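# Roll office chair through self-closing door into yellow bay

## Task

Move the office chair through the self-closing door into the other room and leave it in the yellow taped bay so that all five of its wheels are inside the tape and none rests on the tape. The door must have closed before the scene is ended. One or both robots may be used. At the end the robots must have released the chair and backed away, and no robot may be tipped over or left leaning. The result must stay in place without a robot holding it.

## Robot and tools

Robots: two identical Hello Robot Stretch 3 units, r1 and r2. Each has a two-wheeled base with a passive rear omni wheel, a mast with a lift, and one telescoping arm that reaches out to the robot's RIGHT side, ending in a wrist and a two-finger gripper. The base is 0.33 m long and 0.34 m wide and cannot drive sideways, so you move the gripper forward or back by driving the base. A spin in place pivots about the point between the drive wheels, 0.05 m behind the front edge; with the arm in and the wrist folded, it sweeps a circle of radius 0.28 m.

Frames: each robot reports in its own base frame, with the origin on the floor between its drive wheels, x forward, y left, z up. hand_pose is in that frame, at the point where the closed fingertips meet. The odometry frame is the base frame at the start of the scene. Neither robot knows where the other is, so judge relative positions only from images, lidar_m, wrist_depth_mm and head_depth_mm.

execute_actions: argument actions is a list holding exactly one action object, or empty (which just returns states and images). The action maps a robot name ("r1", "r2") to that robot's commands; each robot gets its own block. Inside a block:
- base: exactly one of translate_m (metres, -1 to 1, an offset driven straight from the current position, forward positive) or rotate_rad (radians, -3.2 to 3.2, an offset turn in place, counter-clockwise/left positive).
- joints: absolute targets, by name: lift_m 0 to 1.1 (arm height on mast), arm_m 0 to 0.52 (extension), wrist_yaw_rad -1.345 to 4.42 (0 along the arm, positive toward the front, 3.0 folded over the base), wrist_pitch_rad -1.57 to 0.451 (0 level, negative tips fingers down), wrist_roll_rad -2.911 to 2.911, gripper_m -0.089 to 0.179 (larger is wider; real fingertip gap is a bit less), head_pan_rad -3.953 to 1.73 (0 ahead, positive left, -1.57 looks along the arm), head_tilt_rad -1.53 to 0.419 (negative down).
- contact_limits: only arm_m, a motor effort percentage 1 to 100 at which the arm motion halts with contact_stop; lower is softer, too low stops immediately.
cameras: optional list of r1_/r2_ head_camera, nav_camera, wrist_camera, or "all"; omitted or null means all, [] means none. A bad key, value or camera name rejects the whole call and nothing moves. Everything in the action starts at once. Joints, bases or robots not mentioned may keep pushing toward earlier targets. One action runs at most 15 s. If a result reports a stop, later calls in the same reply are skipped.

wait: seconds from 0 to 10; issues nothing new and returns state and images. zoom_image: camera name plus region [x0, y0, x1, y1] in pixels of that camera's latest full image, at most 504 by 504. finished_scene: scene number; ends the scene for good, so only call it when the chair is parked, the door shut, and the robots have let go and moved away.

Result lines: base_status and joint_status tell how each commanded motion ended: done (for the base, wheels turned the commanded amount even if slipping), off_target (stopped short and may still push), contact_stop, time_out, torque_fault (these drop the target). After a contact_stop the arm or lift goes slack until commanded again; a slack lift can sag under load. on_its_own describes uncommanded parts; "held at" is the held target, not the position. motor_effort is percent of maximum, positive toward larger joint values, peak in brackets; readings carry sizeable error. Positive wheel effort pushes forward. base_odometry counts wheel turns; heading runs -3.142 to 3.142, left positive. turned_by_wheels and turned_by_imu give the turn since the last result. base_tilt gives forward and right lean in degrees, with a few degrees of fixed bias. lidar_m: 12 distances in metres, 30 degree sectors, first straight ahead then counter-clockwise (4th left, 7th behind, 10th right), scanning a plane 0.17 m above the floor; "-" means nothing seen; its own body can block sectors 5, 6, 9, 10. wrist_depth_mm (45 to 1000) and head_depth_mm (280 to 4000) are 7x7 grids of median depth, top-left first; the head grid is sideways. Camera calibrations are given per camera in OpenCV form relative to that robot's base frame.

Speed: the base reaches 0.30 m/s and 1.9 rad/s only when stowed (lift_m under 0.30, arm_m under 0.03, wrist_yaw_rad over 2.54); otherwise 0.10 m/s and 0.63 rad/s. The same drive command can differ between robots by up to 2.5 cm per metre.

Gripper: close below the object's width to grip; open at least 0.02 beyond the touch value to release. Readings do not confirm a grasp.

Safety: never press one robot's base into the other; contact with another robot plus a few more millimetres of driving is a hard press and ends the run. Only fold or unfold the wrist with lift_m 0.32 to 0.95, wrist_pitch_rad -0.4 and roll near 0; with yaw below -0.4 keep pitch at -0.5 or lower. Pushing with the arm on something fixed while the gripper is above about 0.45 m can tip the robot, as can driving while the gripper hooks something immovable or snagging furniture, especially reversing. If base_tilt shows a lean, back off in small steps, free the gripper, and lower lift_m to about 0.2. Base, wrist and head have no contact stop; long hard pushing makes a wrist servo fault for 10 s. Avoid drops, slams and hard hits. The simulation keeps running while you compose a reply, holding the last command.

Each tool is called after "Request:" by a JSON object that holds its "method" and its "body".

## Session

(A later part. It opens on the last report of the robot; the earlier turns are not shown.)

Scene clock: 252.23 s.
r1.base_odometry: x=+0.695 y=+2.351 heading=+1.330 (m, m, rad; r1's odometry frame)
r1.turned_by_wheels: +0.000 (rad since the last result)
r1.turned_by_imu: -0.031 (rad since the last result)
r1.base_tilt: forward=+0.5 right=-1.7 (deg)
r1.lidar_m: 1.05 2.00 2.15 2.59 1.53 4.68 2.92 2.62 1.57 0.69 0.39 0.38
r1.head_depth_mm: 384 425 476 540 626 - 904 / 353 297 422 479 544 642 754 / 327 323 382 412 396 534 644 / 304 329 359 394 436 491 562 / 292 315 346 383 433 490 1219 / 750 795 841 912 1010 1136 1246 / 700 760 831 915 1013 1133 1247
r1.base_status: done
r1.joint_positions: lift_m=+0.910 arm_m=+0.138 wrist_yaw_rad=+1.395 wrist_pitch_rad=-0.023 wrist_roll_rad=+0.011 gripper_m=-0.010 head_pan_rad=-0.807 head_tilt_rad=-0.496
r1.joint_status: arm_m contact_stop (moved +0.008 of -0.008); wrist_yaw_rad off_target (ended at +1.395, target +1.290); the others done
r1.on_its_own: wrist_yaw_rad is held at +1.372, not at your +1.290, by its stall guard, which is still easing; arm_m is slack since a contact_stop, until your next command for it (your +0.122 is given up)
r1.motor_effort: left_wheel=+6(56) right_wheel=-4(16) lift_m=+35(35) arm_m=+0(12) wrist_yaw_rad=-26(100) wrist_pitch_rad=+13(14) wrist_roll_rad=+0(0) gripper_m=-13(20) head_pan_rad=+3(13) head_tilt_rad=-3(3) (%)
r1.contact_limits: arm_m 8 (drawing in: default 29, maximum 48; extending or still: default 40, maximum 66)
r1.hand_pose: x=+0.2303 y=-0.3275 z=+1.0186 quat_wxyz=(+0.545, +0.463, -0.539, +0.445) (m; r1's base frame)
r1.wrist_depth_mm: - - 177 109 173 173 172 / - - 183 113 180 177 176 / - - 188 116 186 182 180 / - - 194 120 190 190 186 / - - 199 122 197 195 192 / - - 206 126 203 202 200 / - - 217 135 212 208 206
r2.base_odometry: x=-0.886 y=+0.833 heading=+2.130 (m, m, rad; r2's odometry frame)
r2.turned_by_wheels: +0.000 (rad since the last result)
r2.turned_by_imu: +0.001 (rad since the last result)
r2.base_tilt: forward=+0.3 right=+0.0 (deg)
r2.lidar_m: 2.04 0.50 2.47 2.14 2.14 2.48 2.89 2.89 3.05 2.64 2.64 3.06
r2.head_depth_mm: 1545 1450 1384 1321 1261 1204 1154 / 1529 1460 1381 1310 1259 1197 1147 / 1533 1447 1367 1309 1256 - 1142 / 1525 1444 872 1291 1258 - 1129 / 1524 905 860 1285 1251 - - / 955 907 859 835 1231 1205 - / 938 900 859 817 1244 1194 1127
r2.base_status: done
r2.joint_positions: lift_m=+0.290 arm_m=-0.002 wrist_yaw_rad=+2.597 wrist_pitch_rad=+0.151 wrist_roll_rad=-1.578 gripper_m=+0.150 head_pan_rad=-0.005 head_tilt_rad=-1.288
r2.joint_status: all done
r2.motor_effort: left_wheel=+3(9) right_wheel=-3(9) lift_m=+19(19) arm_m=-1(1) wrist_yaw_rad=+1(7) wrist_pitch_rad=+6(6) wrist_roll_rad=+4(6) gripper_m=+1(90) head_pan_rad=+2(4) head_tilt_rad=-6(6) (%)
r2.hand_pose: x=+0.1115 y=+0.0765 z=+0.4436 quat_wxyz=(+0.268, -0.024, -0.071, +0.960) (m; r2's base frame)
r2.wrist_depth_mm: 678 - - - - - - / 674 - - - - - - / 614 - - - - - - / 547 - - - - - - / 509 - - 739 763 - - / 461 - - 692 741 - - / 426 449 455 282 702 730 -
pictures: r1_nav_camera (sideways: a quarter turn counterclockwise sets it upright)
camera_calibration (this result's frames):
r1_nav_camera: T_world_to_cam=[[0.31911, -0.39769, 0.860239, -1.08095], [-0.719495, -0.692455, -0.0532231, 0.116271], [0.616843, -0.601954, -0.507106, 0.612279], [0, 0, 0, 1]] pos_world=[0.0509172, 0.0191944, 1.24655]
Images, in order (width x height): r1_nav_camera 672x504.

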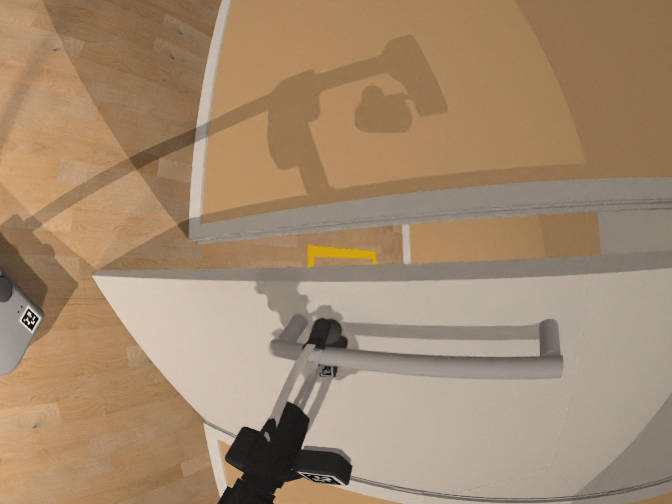

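Request:
{"method": "execute_actions", "body": {"actions": [{"r1": {"base": {"translate_m": -0.35}, "joints": {"arm_m": 0.2, "wrist_yaw_rad": 1.6}}, "r2": {"base": {"rotate_rad": 0.875}, "joints": {"lift_m": 0.15, "wrist_roll_rad": 0, "wrist_pitch_rad": 0, "wrist_yaw_rad": 1.57, "arm_m": 0.07, "head_pan_rad": -0.4, "head_tilt_rad": -1.1}}}], "cameras": ["r1_nav_camera","r2_head_camera","r2_wrist_camera"]}}

Scene clock: 266.90 s.
r1.base_odometry: x=+0.611 y=+2.011 heading=+1.330 (m, m, rad; r1's odometry frame)
r1.turned_by_wheels: +0.000 (rad since the last result)
r1.turned_by_imu: -0.002 (rad since the last result)
r1.base_tilt: forward=+0.5 right=-1.7 (deg)
r1.lidar_m: 1.33 2.40 2.41 2.91 4.70 4.22 2.63 2.36 1.98 1.23 0.36 0.35
r1.head_depth_mm: 604 722 898 1119 1275 1484 1315 / 445 304 339 696 858 1111 1257 / 353 367 421 458 411 591 814 / 299 317 346 382 425 470 549 / - 288 311 345 383 441 518 / 3454 3742 - 3054 2126 1621 1315 / 3447 3709 3990 2578 1334 1457 1312
r1.base_status: done
r1.joint_positions: lift_m=+0.910 arm_m=+0.200 wrist_yaw_rad=+1.650 wrist_pitch_rad=-0.023 wrist_roll_rad=+0.011 gripper_m=-0.010 head_pan_rad=-0.807 head_tilt_rad=-0.496
r1.joint_status: wrist_yaw_rad off_target (ended at +1.650, target +1.600); the others done
r1.on_its_own: wrist_yaw_rad is held at +1.690, not at your +1.600, by its stall guard, which is still easing
r1.motor_effort: left_wheel=-3(16) right_wheel=-2(14) lift_m=+35(35) arm_m=+0(16) wrist_yaw_rad=+45(84) wrist_pitch_rad=+13(13) wrist_roll_rad=+0(0) gripper_m=-15(17) head_pan_rad=+3(3) head_tilt_rad=-2(2) (%)
r1.hand_pose: x=+0.2335 y=-0.3248 z=+1.0188 quat_wxyz=(+0.483, +0.528, -0.476, +0.511) (m; r1's base frame)
r1.wrist_depth_mm: - - 170 110 184 192 200 / - - 176 113 190 200 209 / - - 181 117 197 206 214 / - - 187 121 202 212 223 / - - 192 124 213 221 232 / - - - 128 220 230 240 / - - 207 137 225 239 251
r2.base_odometry: x=-0.886 y=+0.833 heading=+3.005 (m, m, rad; r2's odometry frame)
r2.turned_by_wheels: +0.875 (rad since the last result)
r2.turned_by_imu: +0.883 (rad since the last result)
r2.base_tilt: forward=+0.3 right=+0.1 (deg)
r2.lidar_m: 2.80 2.18 2.14 2.27 2.94 2.89 3.07 2.69 2.64 2.80 2.64 0.50
r2.head_depth_mm: 1705 1710 1538 1397 1283 1212 1111 / 756 1659 975 892 1209 1223 1138 / 745 913 976 889 1253 1200 - / 735 896 972 887 1252 1200 - / 727 882 968 888 866 1190 - / 717 870 969 886 842 1197 1126 / 725 1678 1525 1405 1287 1200 1112
r2.base_status: done
r2.joint_positions: lift_m=+0.150 arm_m=+0.070 wrist_yaw_rad=+1.573 wrist_pitch_rad=-0.019 wrist_roll_rad=-0.005 gripper_m=+0.150 head_pan_rad=-0.393 head_tilt_rad=-1.100
r2.joint_status: all done
r2.motor_effort: left_wheel=-2(9) right_wheel=+2(8) lift_m=+13(17) arm_m=+2(3) wrist_yaw_rad=-2(3) wrist_pitch_rad=+6(5) wrist_roll_rad=+2(4) gripper_m=-1(0) head_pan_rad=-4(39) head_tilt_rad=+0(17) (%)
r2.hand_pose: x=+0.2344 y=-0.2141 z=+0.2602 quat_wxyz=(+0.506, +0.504, -0.493, +0.497) (m; r2's base frame)
r2.wrist_depth_mm: - 310 283 266 265 306 - / - - - 353 - - - / - - - - - - - / - - - - - - - / 914 - 920 629 925 - 935 / 670 527 493 390 433 - 647 / 471 497 339 368 481 454 491
pictures: r1_nav_camera (sideways: a quarter turn counterclockwise sets it upright), r2_head_camera (sideways: a quarter turn clockwise sets it upright), r2_wrist_camera
camera_calibration (this result's frames):
r1_nav_camera: T_world_to_cam=[[0.319165, -0.397747, 0.860192, -1.08089], [-0.719498, -0.692452, -0.0532233, 0.116271], [0.616811, -0.60192, -0.507185, 0.612383], [0, 0, 0, 1]] pos_world=[0.0509136, 0.0191981, 1.24655]
r2_head_camera: T_world_to_cam=[[-0.826552, 0.389961, -0.405884, 0.556027], [0.435405, 0.899966, -0.0220098, 0.0313187], [0.356698, -0.194916, -0.91366, 1.14813], [0, 0, 0, 1]] pos_world=[0.0364124, -0.0212254, 1.27537]
r2_wrist_camera: T_world_to_cam=[[-0.000642679, -0.999525, 0.0308148, -0.22571], [-0.202907, -0.0300435, -0.978737, 0.327223], [0.979198, -0.00688156, -0.202791, -0.0121646], [0, 0, 0, 1]] pos_world=[0.0781624, -0.215855, 0.324754]
Images, in order (width x height): r1_nav_camera 672x504, r2_head_camera 896x504, r2_wrist_camera 644x364.

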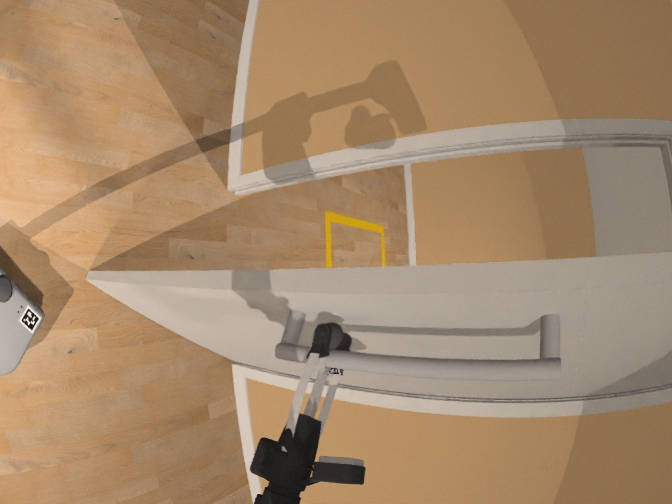

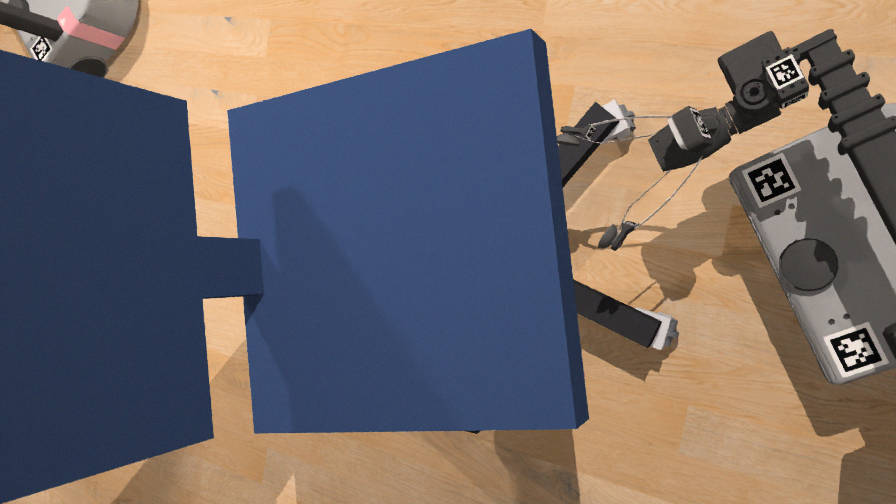

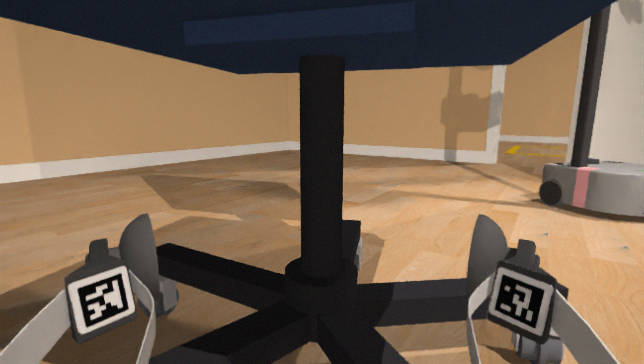

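Request:
{"method": "execute_actions", "body": {"actions": [{"r1": {"base": {"translate_m": -0.185}, "joints": {"arm_m": 0.32, "wrist_yaw_rad": 1.8}}, "r2": {"base": {"translate_m": 0.26}}}], "cameras": ["r2_wrist_camera"]}}

Request:
{"method": "execute_actions", "body": {"actions": [{"r1": {"base": {"translate_m": -0.155}, "joints": {"arm_m": 0.47, "wrist_yaw_rad": 1.9}}, "r2": {"joints": {"gripper_m": 0.03}}}], "cameras": ["r1_nav_camera","r2_wrist_camera","r2_head_camera"]}}

Scene clock: 273.40 s.
r1.base_odometry: x=+0.567 y=+1.831 heading=+1.330 (m, m, rad; r1's odometry frame)
r1.turned_by_wheels: +0.000 (rad since the last result)
r1.turned_by_imu: +0.000 (rad since the last result)
r1.base_tilt: forward=+0.2 right=-1.7 (deg)
r1.lidar_m: 1.48 2.54 2.55 3.06 1.24 3.96 2.47 2.21 2.20 1.37 0.39 1.35
r1.head_depth_mm: 1005 357 1142 1282 1423 1560 1318 / 535 462 1072 1107 494 1558 1316 / 291 316 347 386 442 626 971 / 3512 3844 - 2909 2034 1520 1250 / 3566 3842 - 3099 2126 1622 1316 / 3589 3891 - 3076 2125 1614 1312 / 3588 3818 - 3052 2027 1570 1316
r1.base_status: done
r1.joint_positions: lift_m=+0.910 arm_m=+0.320 wrist_yaw_rad=+1.794 wrist_pitch_rad=-0.022 wrist_roll_rad=+0.011 gripper_m=-0.010 head_pan_rad=-0.807 head_tilt_rad=-0.496
r1.joint_status: all done
r1.motor_effort: left_wheel=+5(9) right_wheel=-5(11) lift_m=+35(35) arm_m=+5(14) wrist_yaw_rad=+6(84) wrist_pitch_rad=+12(13) wrist_roll_rad=+0(0) gripper_m=-11(17) head_pan_rad=+3(3) head_tilt_rad=-2(2) (%)
r1.hand_pose: x=+0.2279 y=-0.4080 z=+1.0190 quat_wxyz=(+0.445, +0.560, -0.437, +0.545) (m; r1's base frame)
r1.wrist_depth_mm: - 161 168 108 191 208 227 / - 165 172 112 199 215 235 / - 171 177 115 207 224 245 / - 175 183 119 213 232 254 / - - 186 122 222 242 266 / - - - 125 234 252 277 / - - 200 138 236 260 293
r2.base_odometry: x=-1.144 y=+0.868 heading=+3.005 (m, m, rad; r2's odometry frame)
r2.turned_by_wheels: +0.000 (rad since the last result)
r2.turned_by_imu: +0.003 (rad since the last result)
r2.base_tilt: forward=+0.3 right=+0.1 (deg)
r2.lidar_m: 2.61 2.03 1.98 2.12 3.11 3.10 3.32 2.84 2.78 2.96 1.43 0.33
r2.head_depth_mm: 533 648 830 890 822 776 1112 / 534 650 828 892 820 765 1138 / 535 651 833 889 820 767 - / 535 653 933 886 818 774 - / 536 653 931 885 817 772 1142 / 552 1651 1532 1404 1260 1176 1126 / 1883 1694 1531 1403 1286 1196 1115
r2.base_status: done
r2.joint_positions: lift_m=+0.150 arm_m=+0.070 wrist_yaw_rad=+1.573 wrist_pitch_rad=-0.019 wrist_roll_rad=-0.005 gripper_m=+0.150 head_pan_rad=-0.394 head_tilt_rad=-1.098
r2.joint_status: not commanded
r2.motor_effort: left_wheel=+6(20) right_wheel=+7(24) lift_m=+13(14) arm_m=+2(2) wrist_yaw_rad=-2(3) wrist_pitch_rad=+6(6) wrist_roll_rad=+2(2) gripper_m=+1(0) head_pan_rad=-4(4) head_tilt_rad=-3(2) (%)
r2.hand_pose: x=+0.2344 y=-0.2141 z=+0.2602 quat_wxyz=(+0.506, +0.504, -0.493, +0.497) (m; r2's base frame)
r2.wrist_depth_mm: - 311 266 151 234 305 304 / - - - 155 - - - / - - - 161 - - - / - - - 165 - - - / 925 - 941 170 931 - 959 / 662 659 649 175 584 - 654 / 470 360 498 181 469 477 498
pictures: r2_wrist_camera
camera_calibration (this result's frames):
r2_wrist_camera: T_world_to_cam=[[-0.000661703, -0.999525, 0.0308109, -0.225709], [-0.202908, -0.0300357, -0.978737, 0.327225], [0.979198, -0.00689939, -0.202791, -0.0121685], [0, 0, 0, 1]] pos_world=[0.0781624, -0.215858, 0.324754]
Images, in order (width x height): r2_wrist_camera 644x364.

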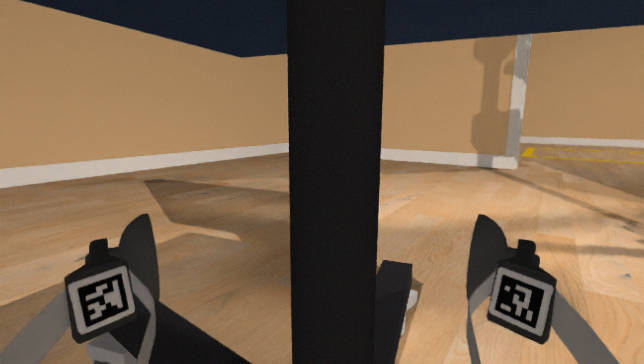

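Scene clock: 275.90 s.
r1.base_odometry: x=+0.530 y=+1.681 heading=+1.330 (m, m, rad; r1's odometry frame)
r1.turned_by_wheels: +0.000 (rad since the last result)
r1.turned_by_imu: +0.000 (rad since the last result)
r1.base_tilt: forward=+0.4 right=-1.6 (deg)
r1.lidar_m: 1.60 2.66 2.67 1.20 1.52 3.76 2.35 2.10 2.11 1.48 0.47 1.50
r1.head_depth_mm: 355 380 420 525 1570 1638 1323 / 502 489 483 480 514 589 1219 / 1043 1011 989 969 949 931 917 / 3645 3982 - 3079 2120 1620 1315 / 3660 - - 3097 2127 1624 1313 / 3670 3933 - 3076 2141 1624 1311 / 3623 3968 - 3061 2111 1619 1307
r1.base_status: done
r1.joint_positions: lift_m=+0.910 arm_m=+0.470 wrist_yaw_rad=+1.904 wrist_pitch_rad=-0.020 wrist_roll_rad=+0.011 gripper_m=-0.010 head_pan_rad=-0.807 head_tilt_rad=-0.496
r1.joint_status: all done
r1.motor_effort: left_wheel=+9(9) right_wheel=-7(17) lift_m=+35(35) arm_m=+6(11) wrist_yaw_rad=-5(60) wrist_pitch_rad=+11(12) wrist_roll_rad=+0(0) gripper_m=-11(15) head_pan_rad=+3(3) head_tilt_rad=-2(3) (%)
r1.hand_pose: x=+0.2203 y=-0.5309 z=+1.0193 quat_wxyz=(+0.414, +0.583, -0.406, +0.569) (m; r1's base frame)
r1.wrist_depth_mm: - 151 163 109 206 237 278 / - 154 169 112 213 246 287 / - 159 174 115 222 256 304 / - 165 181 119 230 267 316 / - 170 181 122 242 282 338 / - 177 - 126 257 295 354 / - 187 193 226 252 308 375
r2.base_odometry: x=-1.144 y=+0.868 heading=+3.005 (m, m, rad; r2's odometry frame)
r2.turned_by_wheels: +0.000 (rad since the last result)
r2.turned_by_imu: +0.001 (rad since the last result)
r2.base_tilt: forward=+0.3 right=+0.1 (deg)
r2.lidar_m: 2.62 2.03 1.99 2.12 3.09 3.10 3.32 2.84 2.78 2.96 1.39 0.33
r2.head_depth_mm: 534 648 828 894 821 777 1109 / 534 649 830 891 822 767 1136 / 535 650 831 890 819 768 - / 536 652 934 887 818 774 - / 536 653 932 890 816 772 1140 / 552 1648 1537 1407 1265 1171 1123 / 1902 1693 1530 1398 1285 1196 1116
r2.base_status: not commanded
r2.joint_positions: lift_m=+0.150 arm_m=+0.070 wrist_yaw_rad=+1.553 wrist_pitch_rad=-0.019 wrist_roll_rad=-0.005 gripper_m=+0.030 head_pan_rad=-0.394 head_tilt_rad=-1.098
r2.joint_status: all done
r2.motor_effort: left_wheel=+5(6) right_wheel=+9(8) lift_m=+13(13) arm_m=+1(2) wrist_yaw_rad=+12(12) wrist_pitch_rad=+6(6) wrist_roll_rad=+2(2) gripper_m=-5(90) head_pan_rad=-4(4) head_tilt_rad=-2(1) (%)
r2.hand_pose: x=+0.2343 y=-0.2193 z=+0.2602 quat_wxyz=(+0.510, +0.499, -0.498, +0.492) (m; r2's base frame)
r2.wrist_depth_mm: - 309 236 151 235 304 301 / - - - 156 - - - / - - - 160 - - - / - - - 165 - - - / 924 925 - 168 - 924 940 / 650 647 - 174 691 658 645 / 492 358 492 181 453 496 498
pictures: r1_nav_camera (sideways: a quarter turn counterclockwise sets it upright), r2_head_camera (sideways: a quarter turn clockwise sets it upright), r2_wrist_camera
camera_calibration (this result's frames):
r1_nav_camera: T_world_to_cam=[[0.319165, -0.397747, 0.860192, -1.08089], [-0.719498, -0.692452, -0.0532233, 0.116271], [0.616811, -0.60192, -0.507185, 0.612382], [0, 0, 0, 1]] pos_world=[0.0509136, 0.0191981, 1.24655]
r2_head_camera: T_world_to_cam=[[-0.825657, 0.390203, -0.40747, 0.558088], [0.435999, 0.89968, -0.0219098, 0.031185], [0.358043, -0.195747, -0.912956, 1.14721], [0, 0, 0, 1]] pos_world=[0.0364418, -0.0212619, 1.27544]
r2_wrist_camera: T_world_to_cam=[[-0.0204954, -0.999317, 0.0307433, -0.226169], [-0.203463, -0.0259373, -0.978739, 0.328091], [0.978868, -0.0263148, -0.202792, -0.0163466], [0, 0, 0, 1]] pos_world=[0.07812, -0.217935, 0.324754]
Images, in order (width x height): r1_nav_camera 672x504, r2_head_camera 896x504, r2_wrist_camera 644x364.

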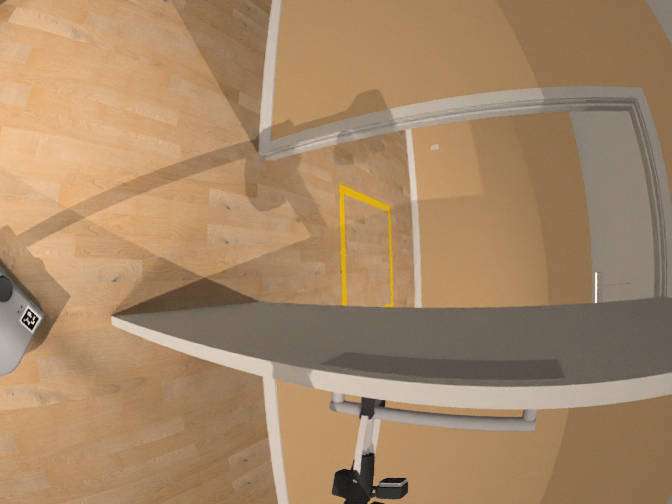

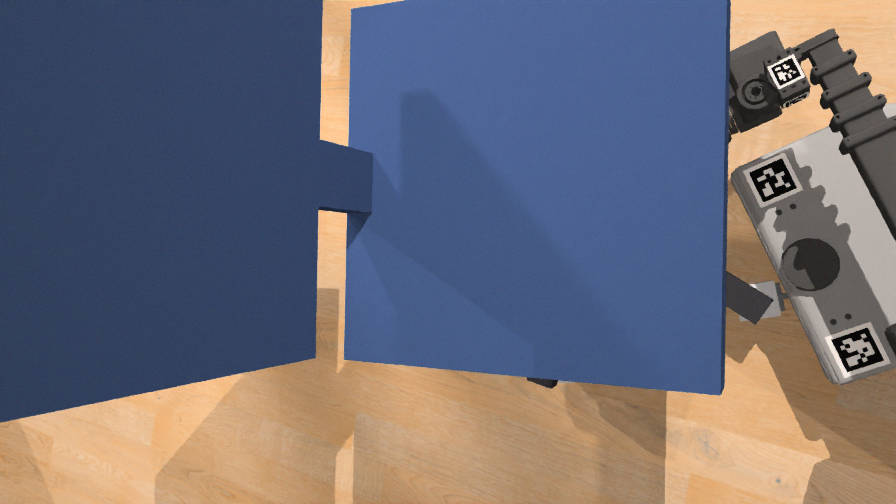

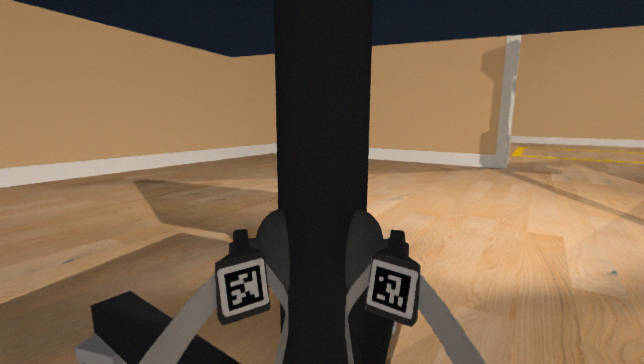

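Request:
{"method": "execute_actions", "body": {"actions": [{"r1": {"base": {"rotate_rad": 0.45}, "joints": {"arm_m": 0.358, "wrist_yaw_rad": 1.4}}, "r2": {"joints": {"gripper_m": 0.13}}}], "cameras": []}}

Request:
{"method": "execute_actions", "body": {"actions": [{"r1": {"base": {"translate_m": -0.30}, "joints": {"arm_m": 0.45, "wrist_yaw_rad": 1.57}}, "r2": {"base": {"rotate_rad": 0.22}, "joints": {"arm_m": 0.13}}}], "cameras": ["r1_nav_camera","r2_wrist_camera"]}}

Scene clock: 303.93 s.
r1.base_odometry: x=+0.530 y=+1.681 heading=+1.781 (m, m, rad; r1's odometry frame)
r1.turned_by_wheels: +0.450 (rad since the last result)
r1.turned_by_imu: +0.289 (rad since the last result)
r1.base_tilt: forward=+0.6 right=-1.6 (deg)
r1.lidar_m: 2.11 2.67 2.87 1.20 4.50 2.70 2.11 2.07 1.75 1.37 0.49 1.52
r1.head_depth_mm: 491 525 606 719 1446 1554 1326 / 380 417 463 547 628 919 1223 / 3762 3992 - 2715 569 643 727 / 3780 - - 3068 2127 1623 1323 / 3943 - - 3082 2039 1625 1315 / 1289 1373 1492 1626 1811 1619 1312 / 1273 1390 1524 1696 1871 1622 1312
r1.base_status: done
r1.joint_positions: lift_m=+0.910 arm_m=+0.358 wrist_yaw_rad=+1.471 wrist_pitch_rad=-0.022 wrist_roll_rad=+0.010 gripper_m=-0.010 head_pan_rad=-0.807 head_tilt_rad=-0.496
r1.joint_status: wrist_yaw_rad off_target (ended at +1.471, target +1.400); the others done
r1.on_its_own: wrist_yaw_rad is at rest, and its effort (-81) is outside its rest range (-12 to +12)
r1.motor_effort: left_wheel=+9(34) right_wheel=-4(25) lift_m=+35(35) arm_m=+4(8) wrist_yaw_rad=-81(100) wrist_pitch_rad=+12(13) wrist_roll_rad=+1(1) gripper_m=-17(21) head_pan_rad=+3(3) head_tilt_rad=-2(3) (%)
r1.hand_pose: x=+0.2330 y=-0.5281 z=+1.0190 quat_wxyz=(+0.527, +0.483, -0.521, +0.466) (m; r1's base frame)
r1.wrist_depth_mm: - 156 166 184 203 226 256 / - 160 170 190 211 238 267 / - 164 175 196 218 245 279 / - 171 180 202 226 256 292 / - 176 181 123 234 266 307 / - 181 129 127 249 279 323 / - 192 196 224 255 292 343
r2.base_odometry: x=-1.144 y=+0.868 heading=+3.005 (m, m, rad; r2's odometry frame)
r2.turned_by_wheels: +0.000 (rad since the last result)
r2.turned_by_imu: +0.001 (rad since the last result)
r2.base_tilt: forward=+0.2 right=+0.0 (deg)
r2.lidar_m: 2.61 2.02 1.99 2.12 3.10 3.09 3.32 2.83 2.79 2.96 1.40 0.33
r2.head_depth_mm: 533 649 826 894 820 775 1111 / 534 650 829 893 821 766 1134 / 535 650 833 890 818 765 - / 535 652 935 886 819 774 - / 536 653 933 889 816 775 1138 / 551 1645 1540 1405 1266 1172 1122 / 1885 1699 1526 1396 1289 1199 1109
r2.base_status: not commanded
r2.joint_positions: lift_m=+0.150 arm_m=+0.070 wrist_yaw_rad=+1.566 wrist_pitch_rad=-0.019 wrist_roll_rad=-0.005 gripper_m=+0.130 head_pan_rad=-0.394 head_tilt_rad=-1.098
r2.joint_status: all done
r2.motor_effort: left_wheel=+4(5) right_wheel=+7(10) lift_m=+13(13) arm_m=+1(1) wrist_yaw_rad=+3(12) wrist_pitch_rad=+6(6) wrist_roll_rad=+2(2) gripper_m=-1(88) head_pan_rad=-5(4) head_tilt_rad=-2(1) (%)
r2.hand_pose: x=+0.2344 y=-0.2161 z=+0.2602 quat_wxyz=(+0.507, +0.502, -0.495, +0.495) (m; r2's base frame)
r2.wrist_depth_mm: - 310 236 150 235 305 302 / - - - 155 - - - / - - - 160 - - - / - - - 165 - - - / 922 - 925 171 922 - 938 / 645 - 654 175 579 - 654 / 496 350 495 181 472 477 498
pictures: none
No camera images: the call's "cameras" was empty. Leave "cameras" out to get every camera's image.

Scene clock: 312.17 s.
r1.base_odometry: x=+0.593 y=+1.387 heading=+1.782 (m, m, rad; r1's odometry frame)
r1.turned_by_wheels: +0.001 (rad since the last result)
r1.turned_by_imu: +0.002 (rad since the last result)
r1.base_tilt: forward=+1.3 right=-1.5 (deg)
r1.lidar_m: 2.30 2.95 1.28 1.55 4.38 2.34 1.84 1.81 1.90 1.49 0.61 1.77
r1.head_depth_mm: 616 583 559 590 667 1579 1319 / 1128 1043 967 906 853 805 874 / 3828 - - 3047 2012 1551 1274 / 3940 - - 3023 2096 1604 1307 / - - - 3008 2095 1605 1303 / - - - 2812 1987 1599 1296 / 1450 1536 1670 1866 1991 1592 1292
r1.base_status: done
r1.joint_positions: lift_m=+0.910 arm_m=+0.451 wrist_yaw_rad=+1.277 wrist_pitch_rad=-0.005 wrist_roll_rad=+0.009 gripper_m=-0.010 head_pan_rad=-0.807 head_tilt_rad=-0.496
r1.joint_status: wrist_yaw_rad off_target (ended at +1.277, target +1.570); the others done
r1.on_its_own: wrist_yaw_rad is held at +1.323, not at your +1.570, by its stall guard, which is still easing; left_wheel is at rest, and its effort (+24) is outside its rest range (-18 to +18); right_wheel is at rest, and its effort (-24) is outside its rest range (-18 to +18)
r1.motor_effort: left_wheel=+24(28) right_wheel=-24(25) lift_m=+32(35) arm_m=-10(18) wrist_yaw_rad=+53(100) wrist_pitch_rad=+3(24) wrist_roll_rad=+1(1) gripper_m=-17(25) head_pan_rad=+3(3) head_tilt_rad=-3(1) (%)
r1.hand_pose: x=+0.2238 y=-0.6699 z=+1.0234 quat_wxyz=(+0.567, +0.425, -0.569, +0.418) (m; r1's base frame)
r1.wrist_depth_mm: 108 125 159 115 339 719 654 / 111 127 162 118 363 714 646 / 112 130 166 123 381 739 668 / 116 133 171 127 406 781 680 / 120 135 169 129 491 812 669 / 123 138 165 134 607 830 694 / 136 138 180 142 453 829 704
r2.base_odometry: x=-1.144 y=+0.868 heading=-3.058 (m, m, rad; r2's odometry frame)
r2.turned_by_wheels: +0.220 (rad since the last result)
r2.turned_by_imu: +0.224 (rad since the last result)
r2.base_tilt: forward=+0.2 right=+0.1 (deg)
r2.lidar_m: 2.24 1.99 2.00 2.36 3.10 3.12 3.19 2.78 2.79 1.46 0.33 2.73
r2.head_depth_mm: 511 609 762 894 821 760 1090 / 523 630 791 888 821 760 1134 / 536 648 819 889 818 766 - / 579 715 960 888 817 776 - / 1911 1708 1545 1410 827 780 1149 / 1889 1696 1535 1403 1289 1194 1128 / 1877 1689 1535 1407 1289 1198 1109
r2.base_status: done
r2.joint_positions: lift_m=+0.150 arm_m=+0.130 wrist_yaw_rad=+1.567 wrist_pitch_rad=-0.019 wrist_roll_rad=-0.004 gripper_m=+0.130 head_pan_rad=-0.394 head_tilt_rad=-1.098
r2.joint_status: all done
r2.motor_effort: left_wheel=-2(7) right_wheel=+2(10) lift_m=+13(14) arm_m=+2(1) wrist_yaw_rad=+2(3) wrist_pitch_rad=+6(6) wrist_roll_rad=+2(2) gripper_m=+0(0) head_pan_rad=-4(4) head_tilt_rad=-1(1) (%)
r2.hand_pose: x=+0.2344 y=-0.2757 z=+0.2602 quat_wxyz=(+0.507, +0.503, -0.495, +0.495) (m; r2's base frame)
r2.wrist_depth_mm: - - 279 98 278 - - / - - - 100 - - - / - - - 103 - - - / - - - 106 - - - / 940 - 867 110 908 - 914 / 646 - 608 113 613 - 641 / 494 370 476 117 335 482 503
pictures: r1_nav_camera (sideways: a quarter turn counterclockwise sets it upright), r2_wrist_camera
camera_calibration (this result's frames):
r1_nav_camera: T_world_to_cam=[[0.319165, -0.397747, 0.860193, -1.08089], [-0.719498, -0.692452, -0.0532233, 0.116271], [0.616812, -0.60192, -0.507184, 0.612381], [0, 0, 0, 1]] pos_world=[0.0509137, 0.019198, 1.24655]
r2_wrist_camera: T_world_to_cam=[[-0.00698003, -0.999507, 0.0306114, -0.285738], [-0.203093, -0.0285572, -0.978743, 0.325827], [0.979135, -0.0130486, -0.202793, -0.0142723], [0, 0, 0, 1]] pos_world=[0.0781531, -0.276478, 0.324753]
Images, in order (width x height): r1_nav_camera 672x504, r2_wrist_camera 644x364.

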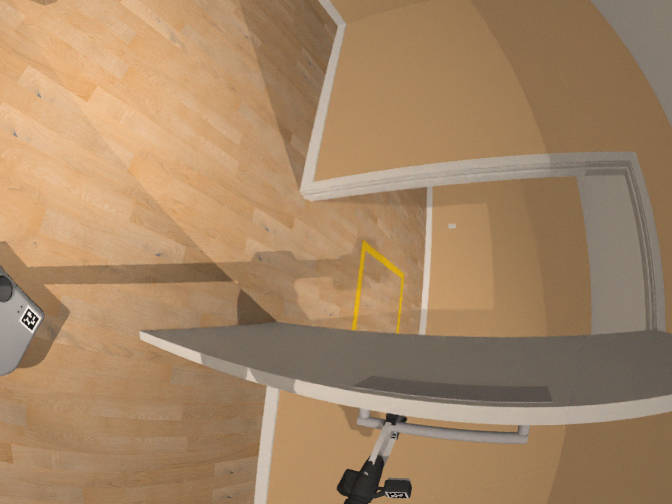

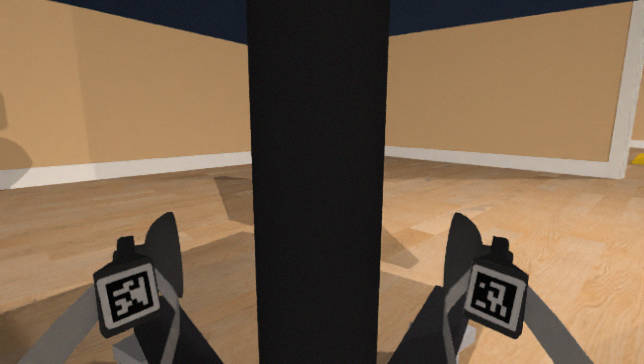

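Request:
{"method": "execute_actions", "body": {"actions": [{"r1": {"base": {"translate_m": 0.03}, "joints": {"arm_m": 0.505, "wrist_yaw_rad": 1.5}}, "r2": {"joints": {"gripper_m": 0.03}}}], "cameras": ["r2_wrist_camera","r1_head_camera"]}}

Scene clock: 315.83 s.
r1.base_odometry: x=+0.586 y=+1.417 heading=+1.782 (m, m, rad; r1's odometry frame)
r1.turned_by_wheels: +0.000 (rad since the last result)
r1.turned_by_imu: -0.005 (rad since the last result)
r1.base_tilt: forward=+0.4 right=-1.7 (deg)
r1.lidar_m: 2.27 2.93 1.27 1.55 4.39 2.38 1.86 1.83 1.89 1.48 0.59 1.75
r1.head_depth_mm: 553 520 531 584 1558 1634 1319 / 1120 1012 929 861 803 761 855 / 3809 - - 3105 2025 1574 1283 / 3971 - - 3069 2125 1623 1317 / - - - 3056 2115 1623 1314 / - - - 2877 2028 1632 1312 / 1438 1536 1664 1849 1999 1614 1316
r1.base_status: done
r1.joint_positions: lift_m=+0.910 arm_m=+0.504 wrist_yaw_rad=+1.516 wrist_pitch_rad=-0.020 wrist_roll_rad=+0.010 gripper_m=-0.010 head_pan_rad=-0.807 head_tilt_rad=-0.497
r1.joint_status: all done
r1.on_its_own: wrist_yaw_rad is at rest, and its effort (-20) is outside its rest range (-12 to +12)
r1.motor_effort: left_wheel=+2(54) right_wheel=-2(32) lift_m=+33(34) arm_m=+7(8) wrist_yaw_rad=-20(85) wrist_pitch_rad=+12(14) wrist_roll_rad=+0(1) gripper_m=-11(18) head_pan_rad=+3(3) head_tilt_rad=-2(3) (%)
r1.hand_pose: x=+0.2340 y=-0.6634 z=+1.0194 quat_wxyz=(+0.516, +0.494, -0.511, +0.479) (m; r1's base frame)
r1.wrist_depth_mm: 128 139 159 108 254 352 564 / 131 142 164 112 266 369 601 / 134 145 172 116 275 392 638 / 137 149 177 119 285 416 649 / - 152 174 122 310 443 656 / - 156 - 125 336 488 696 / - 156 184 250 313 527 696
r2.base_odometry: x=-1.144 y=+0.868 heading=-3.058 (m, m, rad; r2's odometry frame)
r2.turned_by_wheels: +0.000 (rad since the last result)
r2.turned_by_imu: +0.002 (rad since the last result)
r2.base_tilt: forward=+0.2 right=+0.0 (deg)
r2.lidar_m: 2.25 1.99 1.99 2.36 3.10 3.12 3.15 2.78 2.78 1.45 0.33 2.73
r2.head_depth_mm: 510 610 761 895 823 760 1093 / 522 629 791 890 818 759 1133 / 536 647 821 890 820 765 - / 579 712 960 888 818 774 - / 1894 1695 1536 1408 826 781 1147 / 1888 1705 1538 1407 1290 1199 1124 / 1889 1689 1538 1401 1287 1198 1111
r2.base_status: not commanded
r2.joint_positions: lift_m=+0.150 arm_m=+0.130 wrist_yaw_rad=+1.564 wrist_pitch_rad=-0.019 wrist_roll_rad=-0.004 gripper_m=+0.031 head_pan_rad=-0.394 head_tilt_rad=-1.098
r2.joint_status: all done
r2.motor_effort: left_wheel=-1(2) right_wheel=-9(10) lift_m=+14(13) arm_m=+2(2) wrist_yaw_rad=+4(5) wrist_pitch_rad=+6(6) wrist_roll_rad=+2(2) gripper_m=-14(92) head_pan_rad=-4(3) head_tilt_rad=-1(2) (%)
r2.hand_pose: x=+0.2344 y=-0.2767 z=+0.2602 quat_wxyz=(+0.508, +0.502, -0.496, +0.495) (m; r2's base frame)
r2.wrist_depth_mm: - - 277 97 308 - - / - - - 100 - - - / - - - 103 - - - / - - - 106 - - - / 921 947 867 109 935 941 925 / 645 651 119 113 - 646 644 / 491 473 459 116 337 492 501
pictures: r1_head_camera (sideways: a quarter turn clockwise sets it upright), r2_wrist_camera
camera_calibration (this result's frames):
r1_head_camera: T_world_to_cam=[[-0.295285, 0.315941, -0.901658, 1.18833], [0.745944, 0.665918, -0.0109527, 0.0143503], [0.59697, -0.675821, -0.43231, 0.516859], [0, 0, 0, 1]] pos_world=[0.0316417, -0.0356932, 1.29507]
r2_wrist_camera: T_world_to_cam=[[-0.0103509, -0.999479, 0.0305836, -0.285878], [-0.203188, -0.0278448, -0.978744, 0.326018], [0.979085, -0.0163451, -0.202794, -0.0151802], [0, 0, 0, 1]] pos_world=[0.0781465, -0.276899, 0.324753]
Images, in order (width x height): r1_head_camera 896x504, r2_wrist_camera 644x364.

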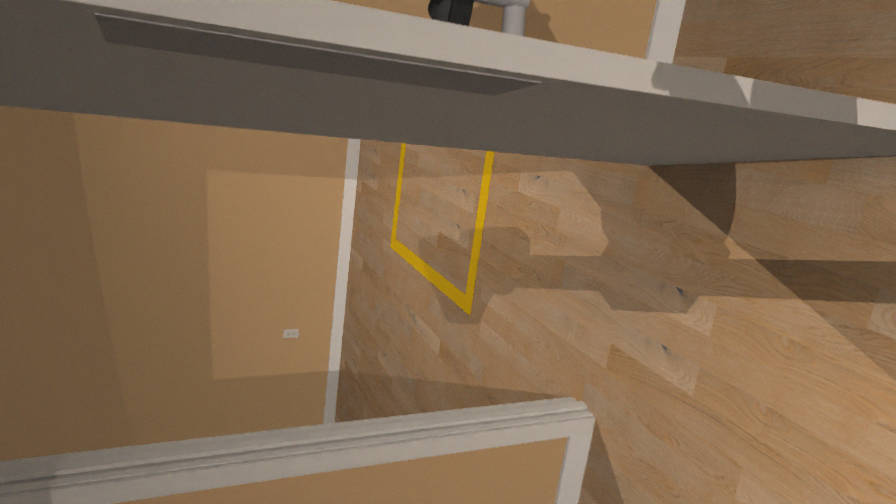

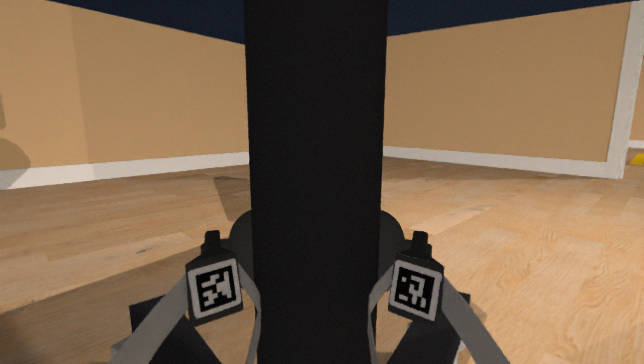

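Request:
{"method": "execute_actions", "body": {"actions": [{"r1": {"joints": {"wrist_yaw_rad": 1.53}}, "r2": {"base": {"rotate_rad": -0.915}, "joints": {"head_pan_rad": -0.2, "head_tilt_rad": -0.9}}}], "cameras": ["r2_wrist_camera","r2_nav_camera"]}}

Scene clock: 328.93 s.
r1.base_odometry: x=+0.586 y=+1.417 heading=+1.782 (m, m, rad; r1's odometry frame)
r1.turned_by_wheels: +0.000 (rad since the last result)
r1.turned_by_imu: +0.000 (rad since the last result)
r1.base_tilt: forward=+0.3 right=-1.6 (deg)
r1.lidar_m: 2.27 2.92 1.70 1.24 4.39 2.38 1.86 1.83 1.89 1.48 0.59 1.75
r1.head_depth_mm: 551 519 531 581 1562 1633 1321 / 1120 1016 931 859 802 759 856 / 3832 - - 3104 2034 1566 1282 / 3953 - - 3093 2121 1620 1319 / - - - 3101 2124 1620 1313 / - - - 2890 2018 1615 1310 / 1438 1536 1658 1847 2000 1619 1312
r1.base_status: not commanded
r1.joint_positions: lift_m=+0.910 arm_m=+0.505 wrist_yaw_rad=+1.524 wrist_pitch_rad=-0.020 wrist_roll_rad=+0.010 gripper_m=-0.010 head_pan_rad=-0.807 head_tilt_rad=-0.497
r1.joint_status: all done
r1.motor_effort: left_wheel=+5(4) right_wheel=-5(5) lift_m=+34(34) arm_m=+5(8) wrist_yaw_rad=+6(19) wrist_pitch_rad=+12(11) wrist_roll_rad=+0(0) gripper_m=-11(11) head_pan_rad=+3(3) head_tilt_rad=-2(2) (%)
r1.hand_pose: x=+0.2341 y=-0.6616 z=+1.0194 quat_wxyz=(+0.514, +0.496, -0.509, +0.481) (m; r1's base frame)
r1.wrist_depth_mm: 128 139 164 109 251 342 541 / 131 142 168 112 262 366 588 / 134 145 172 116 272 381 615 / - 148 176 120 284 405 643 / - 152 175 122 305 435 677 / - 155 - 126 341 470 689 / - 156 183 248 309 511 707
r2.base_odometry: x=-1.144 y=+0.868 heading=+2.311 (m, m, rad; r2's odometry frame)
r2.turned_by_wheels: -0.914 (rad since the last result)
r2.turned_by_imu: -0.900 (rad since the last result)
r2.base_tilt: forward=+0.3 right=+0.0 (deg)
r2.lidar_m: 2.63 2.79 2.10 1.98 2.03 2.66 3.10 3.19 2.95 2.78 0.32 1.45
r2.head_depth_mm: 2691 536 600 724 862 796 718 / 2459 550 630 766 890 795 719 / 2195 2185 1808 1502 892 795 718 / 2552 2190 1831 1594 1400 792 717 / 2692 2165 1845 1594 1405 1254 748 / 2689 2175 1842 1595 1399 1254 1130 / 2603 2179 1842 1594 1398 1250 1130
r2.base_status: done
r2.joint_positions: lift_m=+0.150 arm_m=+0.130 wrist_yaw_rad=+1.583 wrist_pitch_rad=-0.018 wrist_roll_rad=-0.004 gripper_m=+0.031 head_pan_rad=-0.207 head_tilt_rad=-0.902
r2.joint_status: all done
r2.motor_effort: left_wheel=+14(30) right_wheel=-13(43) lift_m=+15(15) arm_m=+2(3) wrist_yaw_rad=-9(31) wrist_pitch_rad=+6(6) wrist_roll_rad=+2(2) gripper_m=-16(20) head_pan_rad=+5(29) head_tilt_rad=+0(18) (%)
r2.hand_pose: x=+0.2344 y=-0.2717 z=+0.2604 quat_wxyz=(+0.503, +0.506, -0.491, +0.500) (m; r2's base frame)
r2.wrist_depth_mm: - - 192 98 305 - - / - - - 101 - - - / - - - 104 - - - / - - - 107 - - - / 928 915 770 110 - 931 949 / 655 643 121 114 - 655 653 / 494 359 478 118 355 504 499
pictures: r2_nav_camera (sideways: a quarter turn counterclockwise sets it upright), r2_wrist_camera
camera_calibration (this result's frames):
r2_nav_camera: T_world_to_cam=[[0.781344, -0.148097, 0.606274, -0.7558], [-0.210522, -0.977044, 0.0326469, 0.0116612], [0.587522, -0.153143, -0.794585, 0.988289], [0, 0, 0, 1]] pos_world=[0.0123534, 0.0508111, 1.24312]
r2_wrist_camera: T_world_to_cam=[[0.00855505, -0.999499, 0.0304801, -0.285309], [-0.201617, -0.0315793, -0.978955, 0.325046], [0.979427, 0.0022297, -0.201787, -0.0103699], [0, 0, 0, 1]] pos_world=[0.0781322, -0.274879, 0.324809]
Images, in order (width x height): r2_nav_camera 672x504, r2_wrist_camera 644x364.

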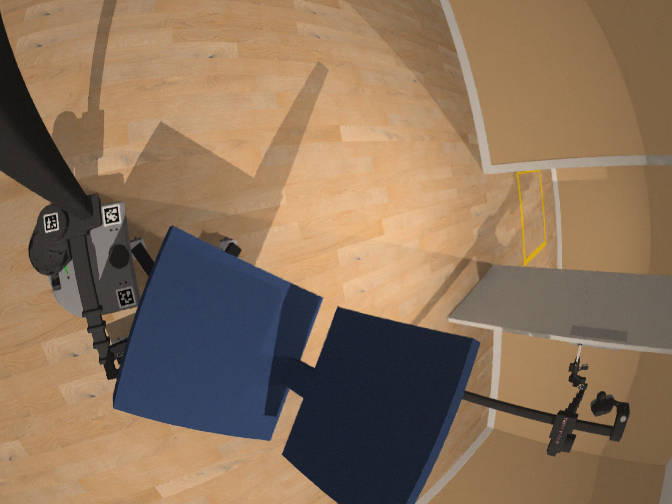

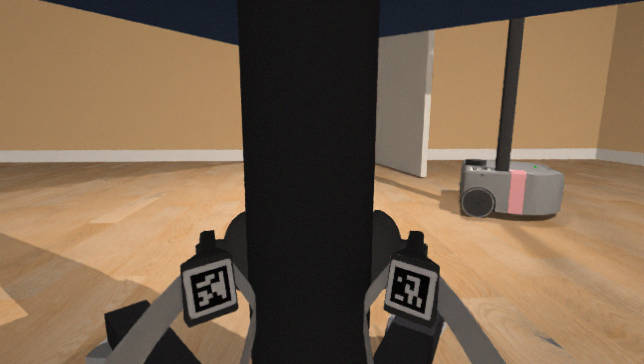

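Request:
{"method": "execute_actions", "body": {"actions": [{"r2": {"base": {"translate_m": 1.0}, "joints": {"arm_m": 0.07}}}], "cameras": ["r2_nav_camera"]}}

Scene clock: 342.10 s.
r1.base_odometry: x=+0.586 y=+1.417 heading=+1.782 (m, m, rad; r1's odometry frame)
r1.turned_by_wheels: +0.000 (rad since the last result)
r1.turned_by_imu: -0.002 (rad since the last result)
r1.base_tilt: forward=+0.5 right=-1.5 (deg)
r1.lidar_m: 2.28 0.66 3.14 4.42 4.39 2.39 1.86 1.83 1.89 1.48 0.59 1.75
r1.head_depth_mm: 552 519 531 582 1551 1629 1325 / 1122 1023 931 859 800 757 855 / 3771 - - 3110 2029 1570 1278 / 3974 - - 3082 2120 1631 1314 / - - - 3063 2133 1624 1317 / - - - 2897 2034 1619 1317 / 1439 1541 1657 1840 1997 1619 1313
r1.base_status: not commanded
r1.joint_positions: lift_m=+0.910 arm_m=+0.505 wrist_yaw_rad=+1.524 wrist_pitch_rad=-0.020 wrist_roll_rad=+0.010 gripper_m=-0.010 head_pan_rad=-0.807 head_tilt_rad=-0.497
r1.joint_status: not commanded
r1.motor_effort: left_wheel=+4(4) right_wheel=-4(4) lift_m=+33(34) arm_m=+5(5) wrist_yaw_rad=+6(6) wrist_pitch_rad=+11(11) wrist_roll_rad=+0(0) gripper_m=-11(11) head_pan_rad=+4(3) head_tilt_rad=-2(1) (%)
r1.hand_pose: x=+0.2341 y=-0.6616 z=+1.0194 quat_wxyz=(+0.514, +0.496, -0.509, +0.481) (m; r1's base frame)
r1.wrist_depth_mm: 128 139 163 109 251 344 537 / 131 142 167 112 260 361 605 / 134 145 171 116 273 382 624 / - 148 177 120 284 410 638 / - 152 175 122 302 431 669 / - 156 - 126 339 470 672 / - 155 184 248 307 512 703
r2.base_odometry: x=-1.818 y=+1.607 heading=+2.311 (m, m, rad; r2's odometry frame)
r2.turned_by_wheels: +0.000 (rad since the last result)
r2.turned_by_imu: +0.009 (rad since the last result)
r2.base_tilt: forward=+0.2 right=+0.1 (deg)
r2.lidar_m: 1.73 1.77 2.15 2.05 2.10 2.76 4.11 4.13 2.89 0.87 0.26 0.25
r2.head_depth_mm: 1339 1368 542 647 830 798 719 / 1534 525 576 696 860 799 716 / 2514 544 615 752 891 793 717 / 2689 2187 1845 1562 887 794 718 / 2705 2187 1844 1593 1399 794 719 / 2690 2193 1841 1588 1396 1258 727 / 2696 2132 1842 1592 1395 1250 1131
r2.base_status: done
r2.joint_positions: lift_m=+0.150 arm_m=+0.070 wrist_yaw_rad=+1.691 wrist_pitch_rad=-0.021 wrist_roll_rad=-0.003 gripper_m=+0.031 head_pan_rad=-0.207 head_tilt_rad=-0.902
r2.joint_status: all done
r2.on_its_own: wrist_yaw_rad is held at +1.669, not at your +1.570, by its stall guard, which is not easing now; wrist_yaw_rad is at rest, and its effort (-16) is outside its rest range (-12 to +12)
r2.motor_effort: left_wheel=+6(20) right_wheel=+5(30) lift_m=+15(14) arm_m=+0(6) wrist_yaw_rad=-16(52) wrist_pitch_rad=+7(7) wrist_roll_rad=+1(2) gripper_m=-15(21) head_pan_rad=+5(5) head_tilt_rad=+0(2) (%)
r2.hand_pose: x=+0.2325 y=-0.1842 z=+0.2594 quat_wxyz=(+0.476, +0.533, -0.462, +0.525) (m; r2's base frame)
r2.wrist_depth_mm: - - 256 94 313 - 811 / - - - 97 - - 834 / - - - 100 - - 825 / - - - 103 - - 823 / 926 949 121 106 - 921 837 / 644 648 114 109 - 659 654 / 496 472 319 113 481 451 496
pictures: r2_nav_camera (sideways: a quarter turn counterclockwise sets it upright)
camera_calibration (this result's frames):
r2_nav_camera: T_world_to_cam=[[0.781291, -0.148051, 0.606354, -0.755903], [-0.210483, -0.977052, 0.0326464, 0.0116616], [0.587606, -0.153134, -0.794524, 0.988209], [0, 0, 0, 1]] pos_world=[0.012357, 0.0508101, 1.24312]
Images, in order (width x height): r2_nav_camera 672x504.

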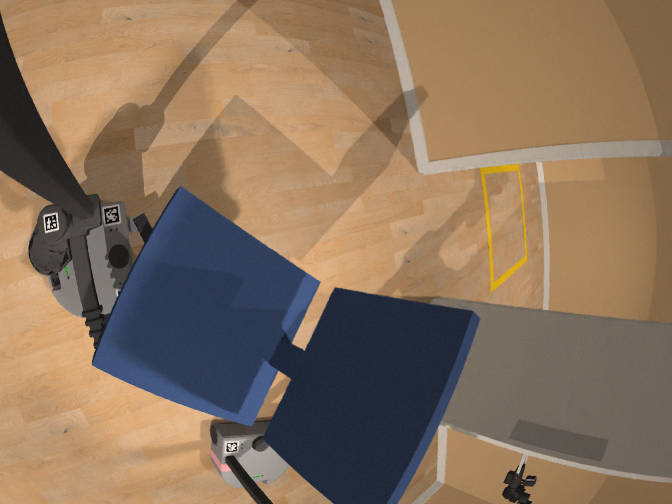

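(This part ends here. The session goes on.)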